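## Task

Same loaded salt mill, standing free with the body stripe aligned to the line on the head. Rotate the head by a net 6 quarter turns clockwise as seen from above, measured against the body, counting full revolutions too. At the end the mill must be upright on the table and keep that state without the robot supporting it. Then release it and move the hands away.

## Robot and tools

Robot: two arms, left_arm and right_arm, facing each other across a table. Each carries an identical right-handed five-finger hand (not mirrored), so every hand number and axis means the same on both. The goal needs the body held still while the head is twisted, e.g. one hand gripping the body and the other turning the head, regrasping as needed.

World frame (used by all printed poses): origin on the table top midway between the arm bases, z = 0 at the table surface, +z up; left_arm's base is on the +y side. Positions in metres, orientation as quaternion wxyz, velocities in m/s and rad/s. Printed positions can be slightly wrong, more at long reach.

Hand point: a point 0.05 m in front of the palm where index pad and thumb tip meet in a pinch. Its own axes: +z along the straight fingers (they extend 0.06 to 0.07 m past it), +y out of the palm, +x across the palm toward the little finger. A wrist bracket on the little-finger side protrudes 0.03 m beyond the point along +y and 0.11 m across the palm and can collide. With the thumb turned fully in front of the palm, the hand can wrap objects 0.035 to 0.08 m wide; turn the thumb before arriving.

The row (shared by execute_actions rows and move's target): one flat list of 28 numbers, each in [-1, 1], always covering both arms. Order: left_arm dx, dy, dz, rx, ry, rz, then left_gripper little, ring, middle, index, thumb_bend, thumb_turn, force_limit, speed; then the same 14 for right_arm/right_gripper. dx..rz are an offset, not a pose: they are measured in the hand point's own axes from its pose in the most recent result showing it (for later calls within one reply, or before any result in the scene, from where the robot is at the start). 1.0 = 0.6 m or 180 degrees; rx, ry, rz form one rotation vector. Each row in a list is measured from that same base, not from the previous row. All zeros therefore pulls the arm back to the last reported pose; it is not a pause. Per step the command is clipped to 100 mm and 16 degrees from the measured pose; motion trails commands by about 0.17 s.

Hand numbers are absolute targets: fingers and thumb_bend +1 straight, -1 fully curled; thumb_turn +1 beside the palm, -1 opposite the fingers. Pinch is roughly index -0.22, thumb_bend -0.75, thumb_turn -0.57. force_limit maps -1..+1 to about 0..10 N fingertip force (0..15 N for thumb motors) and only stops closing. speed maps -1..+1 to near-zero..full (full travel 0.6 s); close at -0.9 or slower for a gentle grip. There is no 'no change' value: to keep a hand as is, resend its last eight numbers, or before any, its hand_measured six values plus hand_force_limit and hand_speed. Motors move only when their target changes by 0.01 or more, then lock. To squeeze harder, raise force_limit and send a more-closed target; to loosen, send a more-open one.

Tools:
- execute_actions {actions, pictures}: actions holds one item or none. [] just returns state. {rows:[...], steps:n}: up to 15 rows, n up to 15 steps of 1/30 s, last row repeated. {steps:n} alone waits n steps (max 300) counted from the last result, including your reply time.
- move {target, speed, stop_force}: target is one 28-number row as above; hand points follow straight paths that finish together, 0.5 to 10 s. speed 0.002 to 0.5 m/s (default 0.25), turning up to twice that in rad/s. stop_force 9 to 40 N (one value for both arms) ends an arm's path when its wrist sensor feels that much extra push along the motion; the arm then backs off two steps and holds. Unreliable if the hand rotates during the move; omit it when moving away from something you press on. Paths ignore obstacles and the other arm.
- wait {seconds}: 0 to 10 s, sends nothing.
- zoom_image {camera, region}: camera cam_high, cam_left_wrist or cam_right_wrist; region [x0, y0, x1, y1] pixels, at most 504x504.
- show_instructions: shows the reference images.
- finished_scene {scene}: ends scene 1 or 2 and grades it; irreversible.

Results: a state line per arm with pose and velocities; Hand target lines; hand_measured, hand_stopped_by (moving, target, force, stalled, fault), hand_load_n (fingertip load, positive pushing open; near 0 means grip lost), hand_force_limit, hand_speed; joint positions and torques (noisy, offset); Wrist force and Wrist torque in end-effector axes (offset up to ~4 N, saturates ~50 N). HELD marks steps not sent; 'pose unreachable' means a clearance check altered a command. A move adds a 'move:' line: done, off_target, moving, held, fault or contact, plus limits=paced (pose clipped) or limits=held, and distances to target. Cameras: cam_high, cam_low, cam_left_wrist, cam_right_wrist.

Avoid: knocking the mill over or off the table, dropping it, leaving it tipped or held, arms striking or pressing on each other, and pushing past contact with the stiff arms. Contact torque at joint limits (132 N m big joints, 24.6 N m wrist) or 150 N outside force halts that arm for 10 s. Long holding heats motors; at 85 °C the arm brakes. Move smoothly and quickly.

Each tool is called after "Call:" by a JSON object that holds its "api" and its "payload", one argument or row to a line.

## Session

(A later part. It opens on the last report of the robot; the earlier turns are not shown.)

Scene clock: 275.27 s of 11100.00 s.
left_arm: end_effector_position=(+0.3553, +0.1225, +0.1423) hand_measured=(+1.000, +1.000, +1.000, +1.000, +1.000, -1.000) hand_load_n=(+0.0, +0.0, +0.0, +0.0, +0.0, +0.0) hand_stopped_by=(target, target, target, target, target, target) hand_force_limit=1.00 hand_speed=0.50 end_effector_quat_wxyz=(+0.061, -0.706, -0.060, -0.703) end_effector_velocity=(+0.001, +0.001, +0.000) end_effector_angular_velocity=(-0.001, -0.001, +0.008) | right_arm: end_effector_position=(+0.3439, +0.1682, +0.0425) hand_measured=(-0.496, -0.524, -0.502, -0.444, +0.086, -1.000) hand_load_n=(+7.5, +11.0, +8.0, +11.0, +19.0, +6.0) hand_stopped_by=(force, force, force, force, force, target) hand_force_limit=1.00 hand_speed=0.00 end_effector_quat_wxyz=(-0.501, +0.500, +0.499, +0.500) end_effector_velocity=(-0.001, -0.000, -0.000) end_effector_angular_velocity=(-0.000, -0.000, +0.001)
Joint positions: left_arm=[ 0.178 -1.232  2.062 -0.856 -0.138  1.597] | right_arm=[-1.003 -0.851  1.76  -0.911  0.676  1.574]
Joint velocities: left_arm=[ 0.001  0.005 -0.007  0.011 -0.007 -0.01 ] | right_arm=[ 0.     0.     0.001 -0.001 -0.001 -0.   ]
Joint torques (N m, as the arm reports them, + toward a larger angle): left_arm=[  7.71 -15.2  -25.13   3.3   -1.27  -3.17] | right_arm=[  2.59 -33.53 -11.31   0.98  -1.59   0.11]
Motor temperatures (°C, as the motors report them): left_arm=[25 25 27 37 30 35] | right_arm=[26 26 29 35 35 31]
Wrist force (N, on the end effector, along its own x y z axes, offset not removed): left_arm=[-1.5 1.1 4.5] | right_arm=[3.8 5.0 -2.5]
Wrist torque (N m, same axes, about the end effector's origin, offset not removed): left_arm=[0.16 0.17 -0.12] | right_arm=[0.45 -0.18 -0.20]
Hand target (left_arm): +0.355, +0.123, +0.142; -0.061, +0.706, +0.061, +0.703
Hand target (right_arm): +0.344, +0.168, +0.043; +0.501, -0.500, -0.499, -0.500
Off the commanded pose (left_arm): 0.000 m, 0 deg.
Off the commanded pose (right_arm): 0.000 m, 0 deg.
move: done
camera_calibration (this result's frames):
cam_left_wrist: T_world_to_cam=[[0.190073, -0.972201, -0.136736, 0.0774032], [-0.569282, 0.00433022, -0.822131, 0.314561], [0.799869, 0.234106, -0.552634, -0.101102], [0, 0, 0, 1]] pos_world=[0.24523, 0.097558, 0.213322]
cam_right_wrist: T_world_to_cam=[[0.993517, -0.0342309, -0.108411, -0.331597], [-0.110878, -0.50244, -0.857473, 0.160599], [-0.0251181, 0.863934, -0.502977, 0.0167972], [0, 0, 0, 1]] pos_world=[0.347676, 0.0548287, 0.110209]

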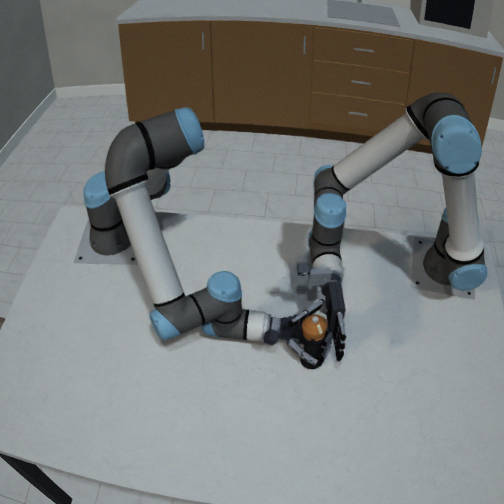

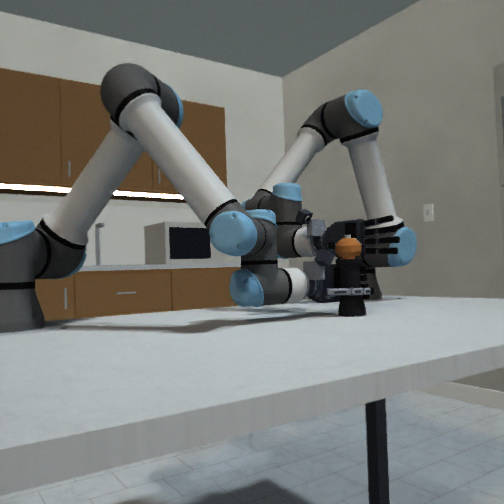

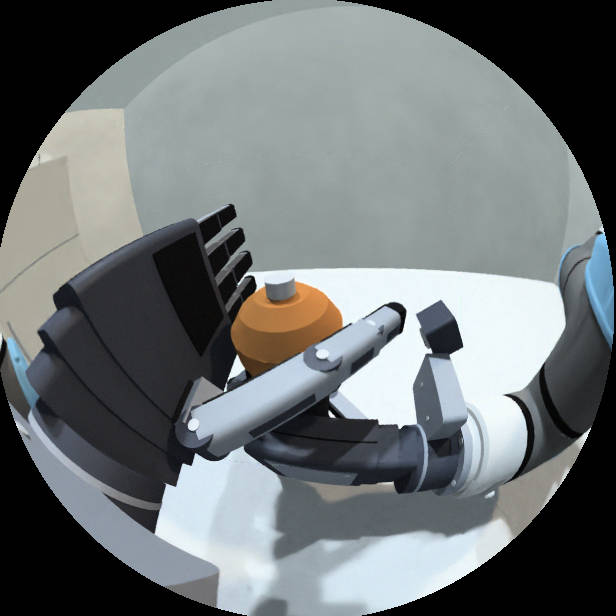

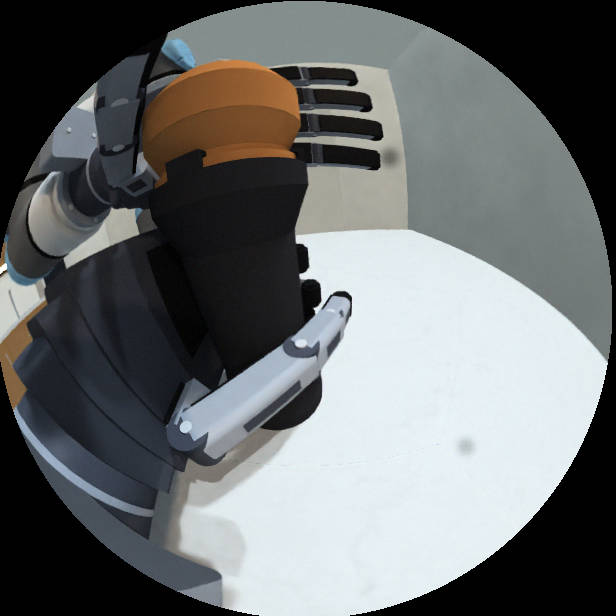

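7 strokes are done and the line is at about 32°. That leaves one full stroke plus about 20°.

Call:
{"api": "move", "payload": {
  "target": [0,0,0,0,0,0,1,1,-1,-1,-1,-1,1,1,0,0,0,0,0,0,-1,-1,-1,-1,-1,-1,1,0]
}}

Call:
{"api": "move", "payload": {
  "target": [0,0.028,-0.022,-0.2188,0,0,1,1,-0.9,-0.9,-0.9,-1,1,1,0,0,0,0,0,0,-1,-1,-1,-1,-1,-1,1,0],
  "speed": 0.1
}}

Call:
{"api": "move", "payload": {
  "target": [0,0.028,-0.022,-0.2188,0,0,1,1,-1,-1,-1,-1,1,1,0,0,0,0,0,0,-1,-1,-1,-1,-1,-1,1,0],
  "speed": 0.1
}}

Call:
{"api": "move", "payload": {
  "target": [0,0,-0.0012,0,0,0,1,1,1,1,1,-1,1,0.5,0,0,0,0,0,0,-1,-1,-1,-1,-1,-1,1,0]
}}

Scene clock: 284.90 s of 11100.00 s.
left_arm: end_effector_position=(+0.3553, +0.1225, +0.1422) hand_measured=(+1.000, +1.000, -0.274, -0.232, +0.500, -1.000) hand_load_n=(+0.0, +0.0, +14.0, +11.0, +22.0, -2.5) hand_stopped_by=(target, target, force, force, force, target) hand_force_limit=1.00 hand_speed=1.00 end_effector_quat_wxyz=(+0.061, -0.706, -0.060, -0.703) end_effector_velocity=(-0.000, -0.000, +0.001) end_effector_angular_velocity=(-0.003, -0.000, -0.000) | right_arm: end_effector_position=(+0.3439, +0.1682, +0.0425) hand_measured=(-0.494, -0.524, -0.502, -0.444, +0.086, -1.000) hand_load_n=(+16.5, +18.0, +11.0, +9.5, +18.0, +2.0) hand_stopped_by=(force, force, force, force, force, target) hand_force_limit=1.00 hand_speed=0.00 end_effector_quat_wxyz=(-0.501, +0.500, +0.499, +0.500) end_effector_velocity=(-0.001, +0.000, +0.000) end_effector_angular_velocity=(+0.000, +0.000, +0.002)
Joint positions: left_arm=[ 0.178 -1.232  2.062 -0.856 -0.138  1.597] | right_arm=[-1.003 -0.851  1.76  -0.911  0.676  1.574]
Joint velocities: left_arm=[-0.001 -0.001 -0.    -0.001 -0.    -0.   ] | right_arm=[ 0.     0.    -0.     0.    -0.001  0.001]
Joint torques (N m, as the arm reports them, + toward a larger angle): left_arm=[  5.32 -29.46  11.58   1.04  -6.     3.96] | right_arm=[  0.56 -55.85 -10.65  -4.77  -1.73  -3.39]
Motor temperatures (°C, as the motors report them): left_arm=[25 25 27 37 30 35] | right_arm=[26 26 29 35 35 31]
Wrist force (N, on the end effector, along its own x y z axes, offset not removed): left_arm=[14.0 25.5 -9.4] | right_arm=[-21.3 10.6 24.5]
Wrist torque (N m, same axes, about the end effector's origin, offset not removed): left_arm=[0.88 -0.32 0.32] | right_arm=[0.44 -1.63 0.60]
Hand target (left_arm): +0.355, +0.123, +0.142; -0.061, +0.706, +0.060, +0.703
Hand target (right_arm): +0.344, +0.168, +0.043; +0.501, -0.500, -0.499, -0.500
Off the commanded pose (left_arm): 0.000 m, 0 deg.
Off the commanded pose (right_arm): 0.000 m, 0 deg.
After step 90, 5.93 s passed at rest.
move: done
camera_calibration (this result's frames):
cam_left_wrist: T_world_to_cam=[[0.190108, -0.972187, -0.136789, 0.0773942], [-0.569271, 0.00435751, -0.822138, 0.314538], [0.799868, 0.234165, -0.55261, -0.101145], [0, 0, 0, 1]] pos_world=[0.245247, 0.0975557, 0.213286]
cam_right_wrist: T_world_to_cam=[[0.993499, -0.0342284, -0.108572, -0.331569], [-0.111013, -0.50252, -0.857409, 0.160587], [-0.025212, 0.863888, -0.503053, 0.0168086], [0, 0, 0, 1]] pos_world=[0.347664, 0.0548282, 0.110145]

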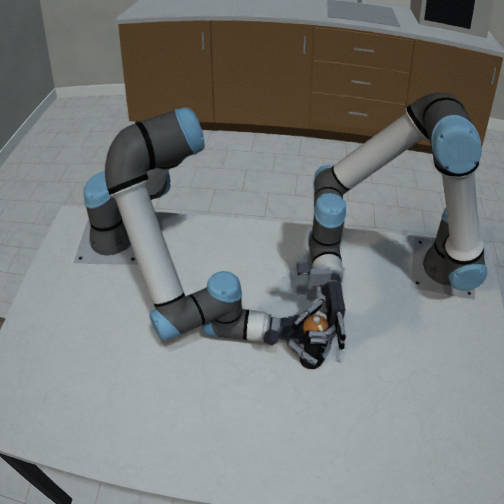

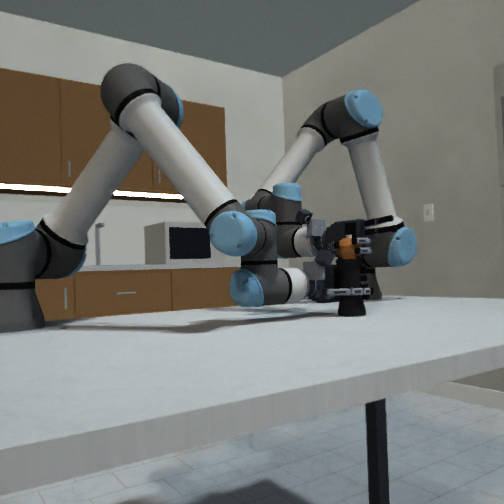

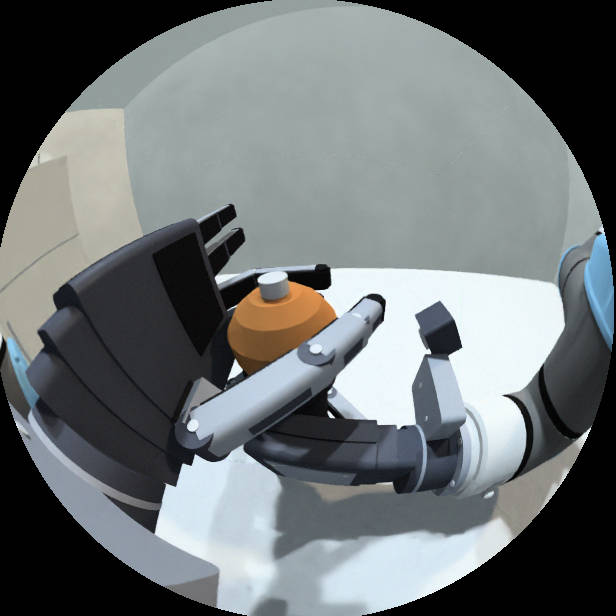

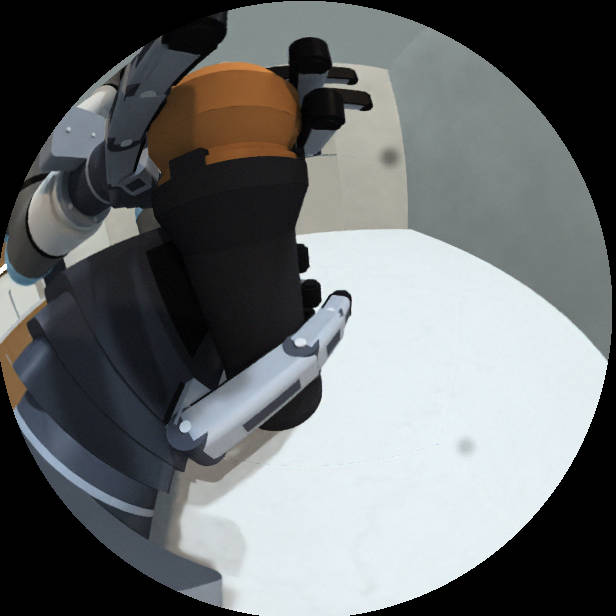

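Scene clock: 288.70 s of 11100.00 s.
left_arm: end_effector_position=(+0.3449, +0.1038, +0.1423) hand_measured=(+1.000, +1.000, -0.276, -0.234, +0.500, -1.000) hand_load_n=(+0.0, +0.0, +2.5, +0.0, +17.5, +0.0) hand_stopped_by=(target, target, force, force, force, target) hand_force_limit=1.00 hand_speed=1.00 end_effector_quat_wxyz=(+0.180, +0.685, -0.180, +0.682) end_effector_velocity=(+0.000, -0.000, +0.001) end_effector_angular_velocity=(-0.001, -0.001, -0.009) | right_arm: end_effector_position=(+0.3440, +0.1681, +0.0425) hand_measured=(-0.494, -0.524, -0.502, -0.444, +0.086, -1.000) hand_load_n=(+18.0, +20.0, +12.0, +10.5, +18.0, +3.5) hand_stopped_by=(force, force, force, force, force, target) hand_force_limit=1.00 hand_speed=0.00 end_effector_quat_wxyz=(-0.501, +0.500, +0.499, +0.500) end_effector_velocity=(-0.001, -0.000, -0.000) end_effector_angular_velocity=(-0.000, +0.001, +0.002)
Joint positions: left_arm=[ 0.396 -1.417  2.324 -0.9    0.767  1.564] | right_arm=[-1.003 -0.851  1.76  -0.911  0.676  1.574]
Joint velocities: left_arm=[ 0.007 -0.002 -0.    -0.     0.017  0.001] | right_arm=[-0.    -0.     0.001  0.    -0.002  0.   ]
Joint torques (N m, as the arm reports them, + toward a larger angle): left_arm=[ 31.31 -25.38   6.19  -0.95  -7.69   3.9 ] | right_arm=[  9.99 -55.9  -11.27  -3.16  -6.19  -2.44]
Motor temperatures (°C, as the motors report them): left_arm=[25 25 27 37 30 35] | right_arm=[26 26 29 35 35 31]
Wrist force (N, on the end effector, along its own x y z axes, offset not removed): left_arm=[2.7 39.7 -20.4] | right_arm=[-13.5 40.4 23.9]
Wrist torque (N m, same axes, about the end effector's origin, offset not removed): left_arm=[2.08 0.52 0.09] | right_arm=[0.75 -2.01 3.94]
Hand target (left_arm): +0.345, +0.104, +0.142; +0.181, +0.685, -0.180, +0.682
Hand target (right_arm): +0.344, +0.168, +0.042; +0.501, -0.500, -0.499, -0.500
Off the commanded pose (left_arm): 0.000 m, 0 deg.
Off the commanded pose (right_arm): 0.000 m, 0 deg.
move: done
camera_calibration (this result's frames):
cam_left_wrist: T_world_to_cam=[[-0.469538, -0.872674, -0.134065, 0.277972], [-0.439273, 0.362617, -0.821917, 0.226626], [0.765881, -0.32703, -0.553605, -0.0182883], [0, 0, 0, 1]] pos_world=[0.244076, 0.15442, 0.213409]
cam_right_wrist: T_world_to_cam=[[0.993494, -0.0343586, -0.108581, -0.331601], [-0.111086, -0.502504, -0.857409, 0.160603], [-0.0251028, 0.863892, -0.503051, 0.016793], [0, 0, 0, 1]] pos_world=[0.347706, 0.0548028, 0.110145]

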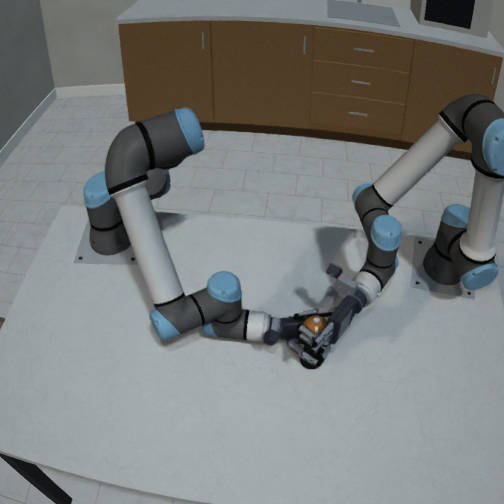

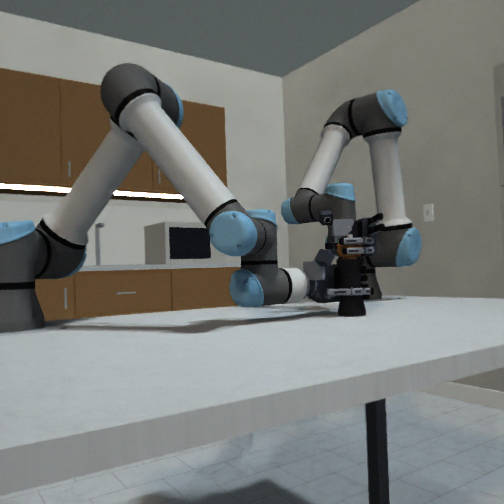

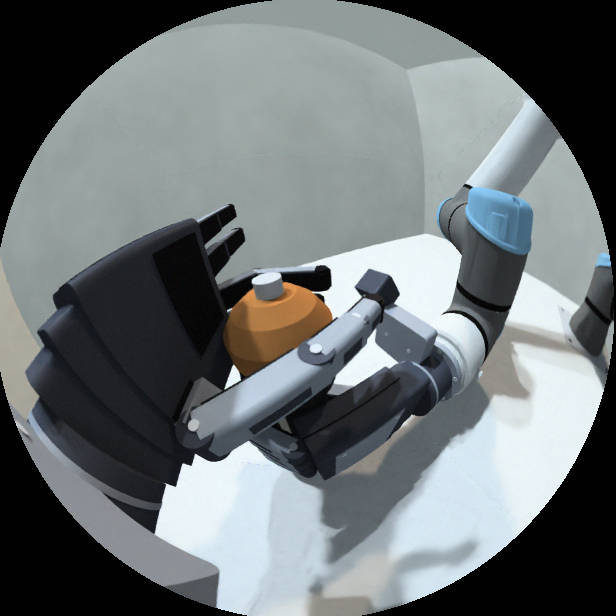

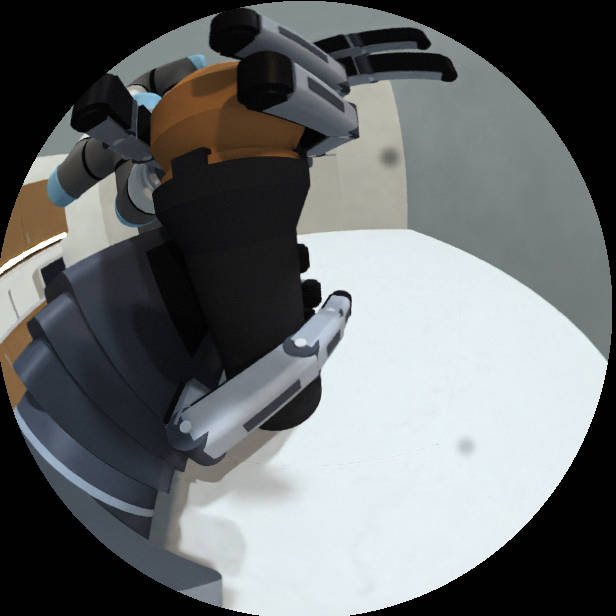

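Scene clock: 292.50 s of 11100.00 s.
left_arm: end_effector_position=(+0.3249, +0.0959, +0.1423) hand_measured=(+1.000, +1.000, -0.318, -0.284, +0.502, -1.000) hand_load_n=(+0.0, +0.0, +10.0, +9.0, +24.5, -9.5) hand_stopped_by=(target, target, force, force, force, target) hand_force_limit=1.00 hand_speed=1.00 end_effector_quat_wxyz=(+0.400, +0.585, -0.399, +0.581) end_effector_velocity=(-0.000, -0.000, +0.000) end_effector_angular_velocity=(+0.001, +0.001, -0.009) | right_arm: end_effector_position=(+0.3440, +0.1681, +0.0425) hand_measured=(-0.492, -0.524, -0.502, -0.444, +0.086, -1.000) hand_load_n=(+12.0, +14.5, +8.0, +9.0, +22.0, +7.0) hand_stopped_by=(force, force, force, force, force, target) hand_force_limit=1.00 hand_speed=0.00 end_effector_quat_wxyz=(-0.501, +0.500, +0.499, +0.500) end_effector_velocity=(+0.000, -0.000, -0.001) end_effector_angular_velocity=(-0.001, +0.001, -0.001)
Joint positions: left_arm=[ 0.851 -1.302  2.169 -0.863  1.909  1.567] | right_arm=[-1.003 -0.851  1.76  -0.911  0.676  1.574]
Joint velocities: left_arm=[ 0.004  0.003 -0.006  0.003  0.013  0.   ] | right_arm=[-0.     0.     0.001  0.     0.001 -0.001]
Joint torques (N m, as the arm reports them, + toward a larger angle): left_arm=[ 22.57   3.23 -27.82   1.99  -6.92   5.12] | right_arm=[ 27.72 -49.62 -10.3   -0.65  -8.6   -2.84]
Motor temperatures (°C, as the motors report them): left_arm=[25 25 27 37 30 35] | right_arm=[26 26 29 35 35 31]
Wrist force (N, on the end effector, along its own x y z axes, offset not removed): left_arm=[28.4 41.7 -24.7] | right_arm=[12.3 37.3 -28.7]
Wrist torque (N m, same axes, about the end effector's origin, offset not removed): left_arm=[2.86 -0.72 0.59] | right_arm=[1.12 -0.75 4.61]
Hand target (left_arm): +0.325, +0.096, +0.142; +0.401, +0.585, -0.399, +0.581
Hand target (right_arm): +0.344, +0.168, +0.042; +0.501, -0.500, -0.499, -0.500
Off the commanded pose (left_arm): 0.000 m, 0 deg.
Off the commanded pose (right_arm): 0.000 m, 0 deg.
move: done
camera_calibration (this result's frames):
cam_left_wrist: T_world_to_cam=[[-0.916593, -0.377628, -0.131354, 0.359055], [-0.111664, 0.557241, -0.822809, 0.0958014], [0.383912, -0.739513, -0.55293, 0.15797], [0, 0, 0, 1]] pos_world=[0.279158, 0.199026, 0.213336]
cam_right_wrist: T_world_to_cam=[[0.993496, -0.0344355, -0.108532, -0.331635], [-0.111084, -0.50246, -0.857435, 0.160619], [-0.025007, 0.863915, -0.503017, 0.0167841], [0, 0, 0, 1]] pos_world=[0.347741, 0.0547844, 0.110169]

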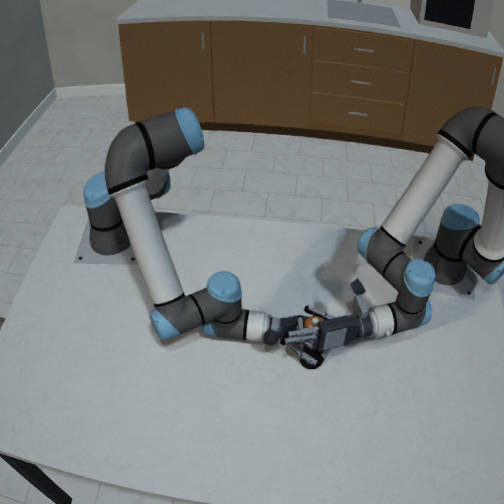

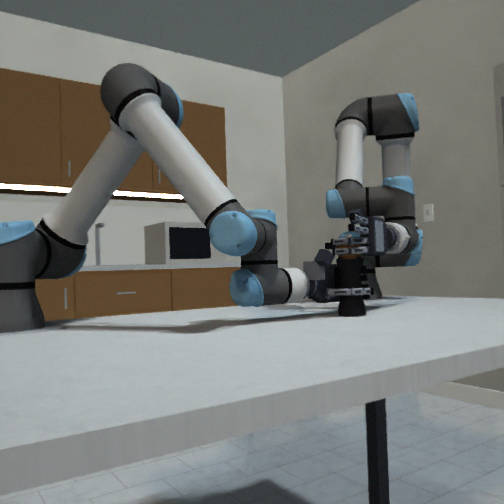

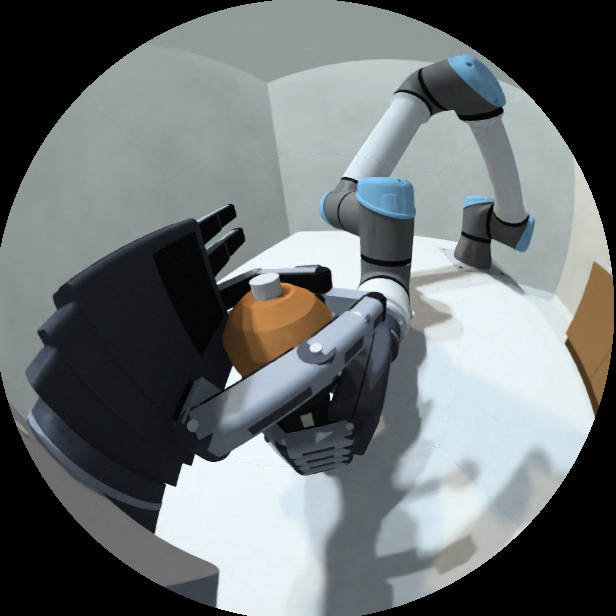

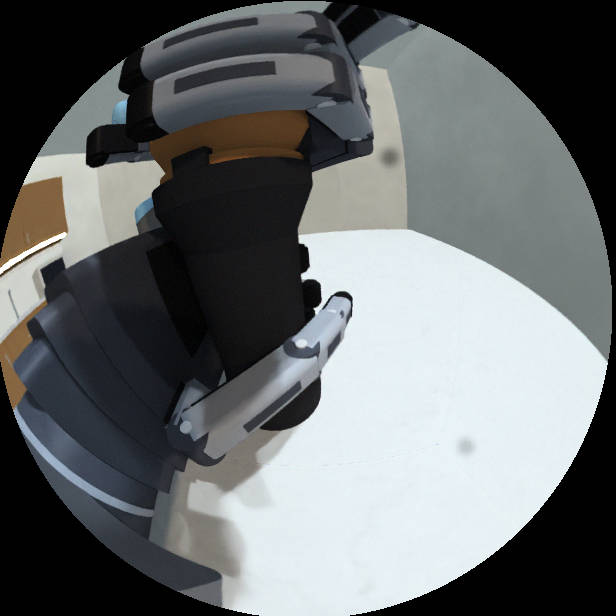

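Scene clock: 293.33 s of 11100.00 s.
left_arm: end_effector_position=(+0.3247, +0.0966, +0.1423) hand_measured=(+1.000, +1.000, +1.000, +1.000, +1.000, -1.000) hand_load_n=(+0.0, +0.0, +0.0, +0.0, +0.5, +1.0) hand_stopped_by=(target, target, target, target, target, target) hand_force_limit=1.00 hand_speed=0.50 end_effector_quat_wxyz=(+0.400, +0.585, -0.399, +0.581) end_effector_velocity=(+0.001, -0.001, +0.002) end_effector_angular_velocity=(-0.003, -0.000, +0.001) | right_arm: end_effector_position=(+0.3439, +0.1682, +0.0425) hand_measured=(-0.494, -0.524, -0.502, -0.444, +0.086, -1.000) hand_load_n=(+7.5, +11.0, +7.5, +11.0, +19.5, +6.5) hand_stopped_by=(force, force, force, force, force, target) hand_force_limit=1.00 hand_speed=0.00 end_effector_quat_wxyz=(-0.501, +0.500, +0.499, +0.500) end_effector_velocity=(+0.000, -0.000, -0.000) end_effector_angular_velocity=(-0.001, +0.001, -0.001)
Joint positions: left_arm=[ 0.852 -1.303  2.171 -0.864  1.909  1.567] | right_arm=[-1.003 -0.851  1.76  -0.911  0.676  1.574]
Joint velocities: left_arm=[ 0.    -0.001 -0.002 -0.    -0.    -0.002] | right_arm=[-0.     0.     0.     0.001  0.001  0.001]
Joint torques (N m, as the arm reports them, + toward a larger angle): left_arm=[  8.68 -34.28  -7.73  -5.     0.81  -2.4 ] | right_arm=[ -2.52 -35.11 -10.12   1.69   0.91   1.8 ]
Motor temperatures (°C, as the motors report them): left_arm=[25 25 27 37 30 35] | right_arm=[26 26 29 35 35 31]
Wrist force (N, on the end effector, along its own x y z axes, offset not removed): left_arm=[-5.4 4.3 0.0] | right_arm=[6.1 8.7 -7.5]
Wrist torque (N m, same axes, about the end effector's origin, offset not removed): left_arm=[0.44 0.53 -0.21] | right_arm=[0.77 -0.13 0.38]
Hand target (left_arm): +0.325, +0.097, +0.142; +0.400, +0.585, -0.399, +0.581
Hand target (right_arm): +0.344, +0.168, +0.042; +0.501, -0.500, -0.499, -0.500
Off the commanded pose (left_arm): 0.000 m, 0 deg.
Off the commanded pose (right_arm): 0.000 m, 0 deg.
move: done
camera_calibration (this result's frames):
cam_left_wrist: T_world_to_cam=[[-0.916572, -0.377643, -0.131459, 0.359095], [-0.111613, 0.557304, -0.822773, 0.095337], [0.383977, -0.739458, -0.552959, 0.158528], [0, 0, 0, 1]] pos_world=[0.278906, 0.199703, 0.213306]
cam_right_wrist: T_world_to_cam=[[0.99351, -0.0342165, -0.108473, -0.33156], [-0.110922, -0.502476, -0.857446, 0.160605], [-0.0251661, 0.863914, -0.503011, 0.016794], [0, 0, 0, 1]] pos_world=[0.347646, 0.0548469, 0.110193]

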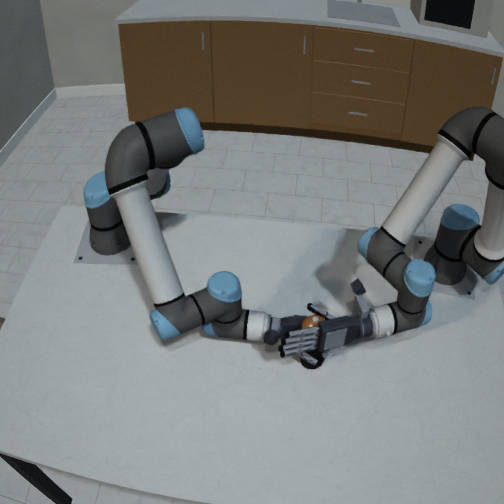

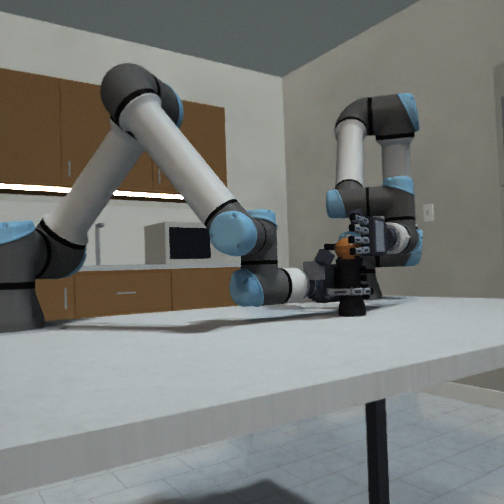

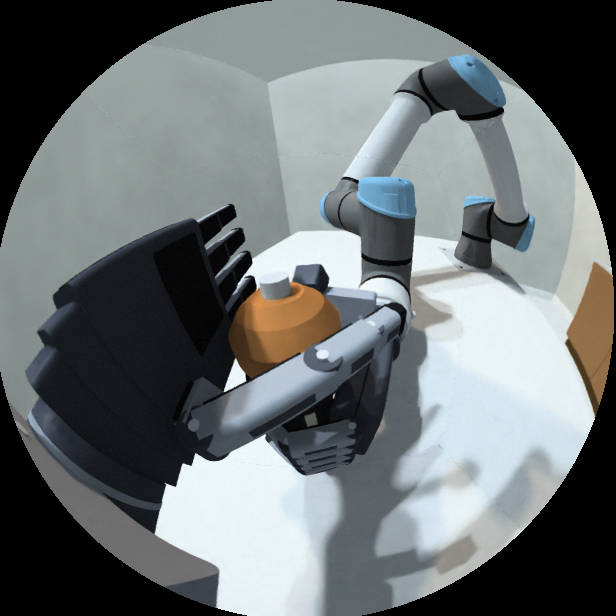

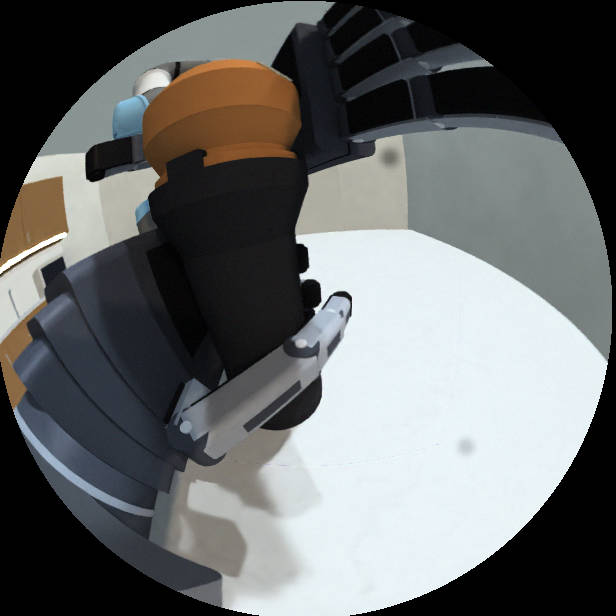

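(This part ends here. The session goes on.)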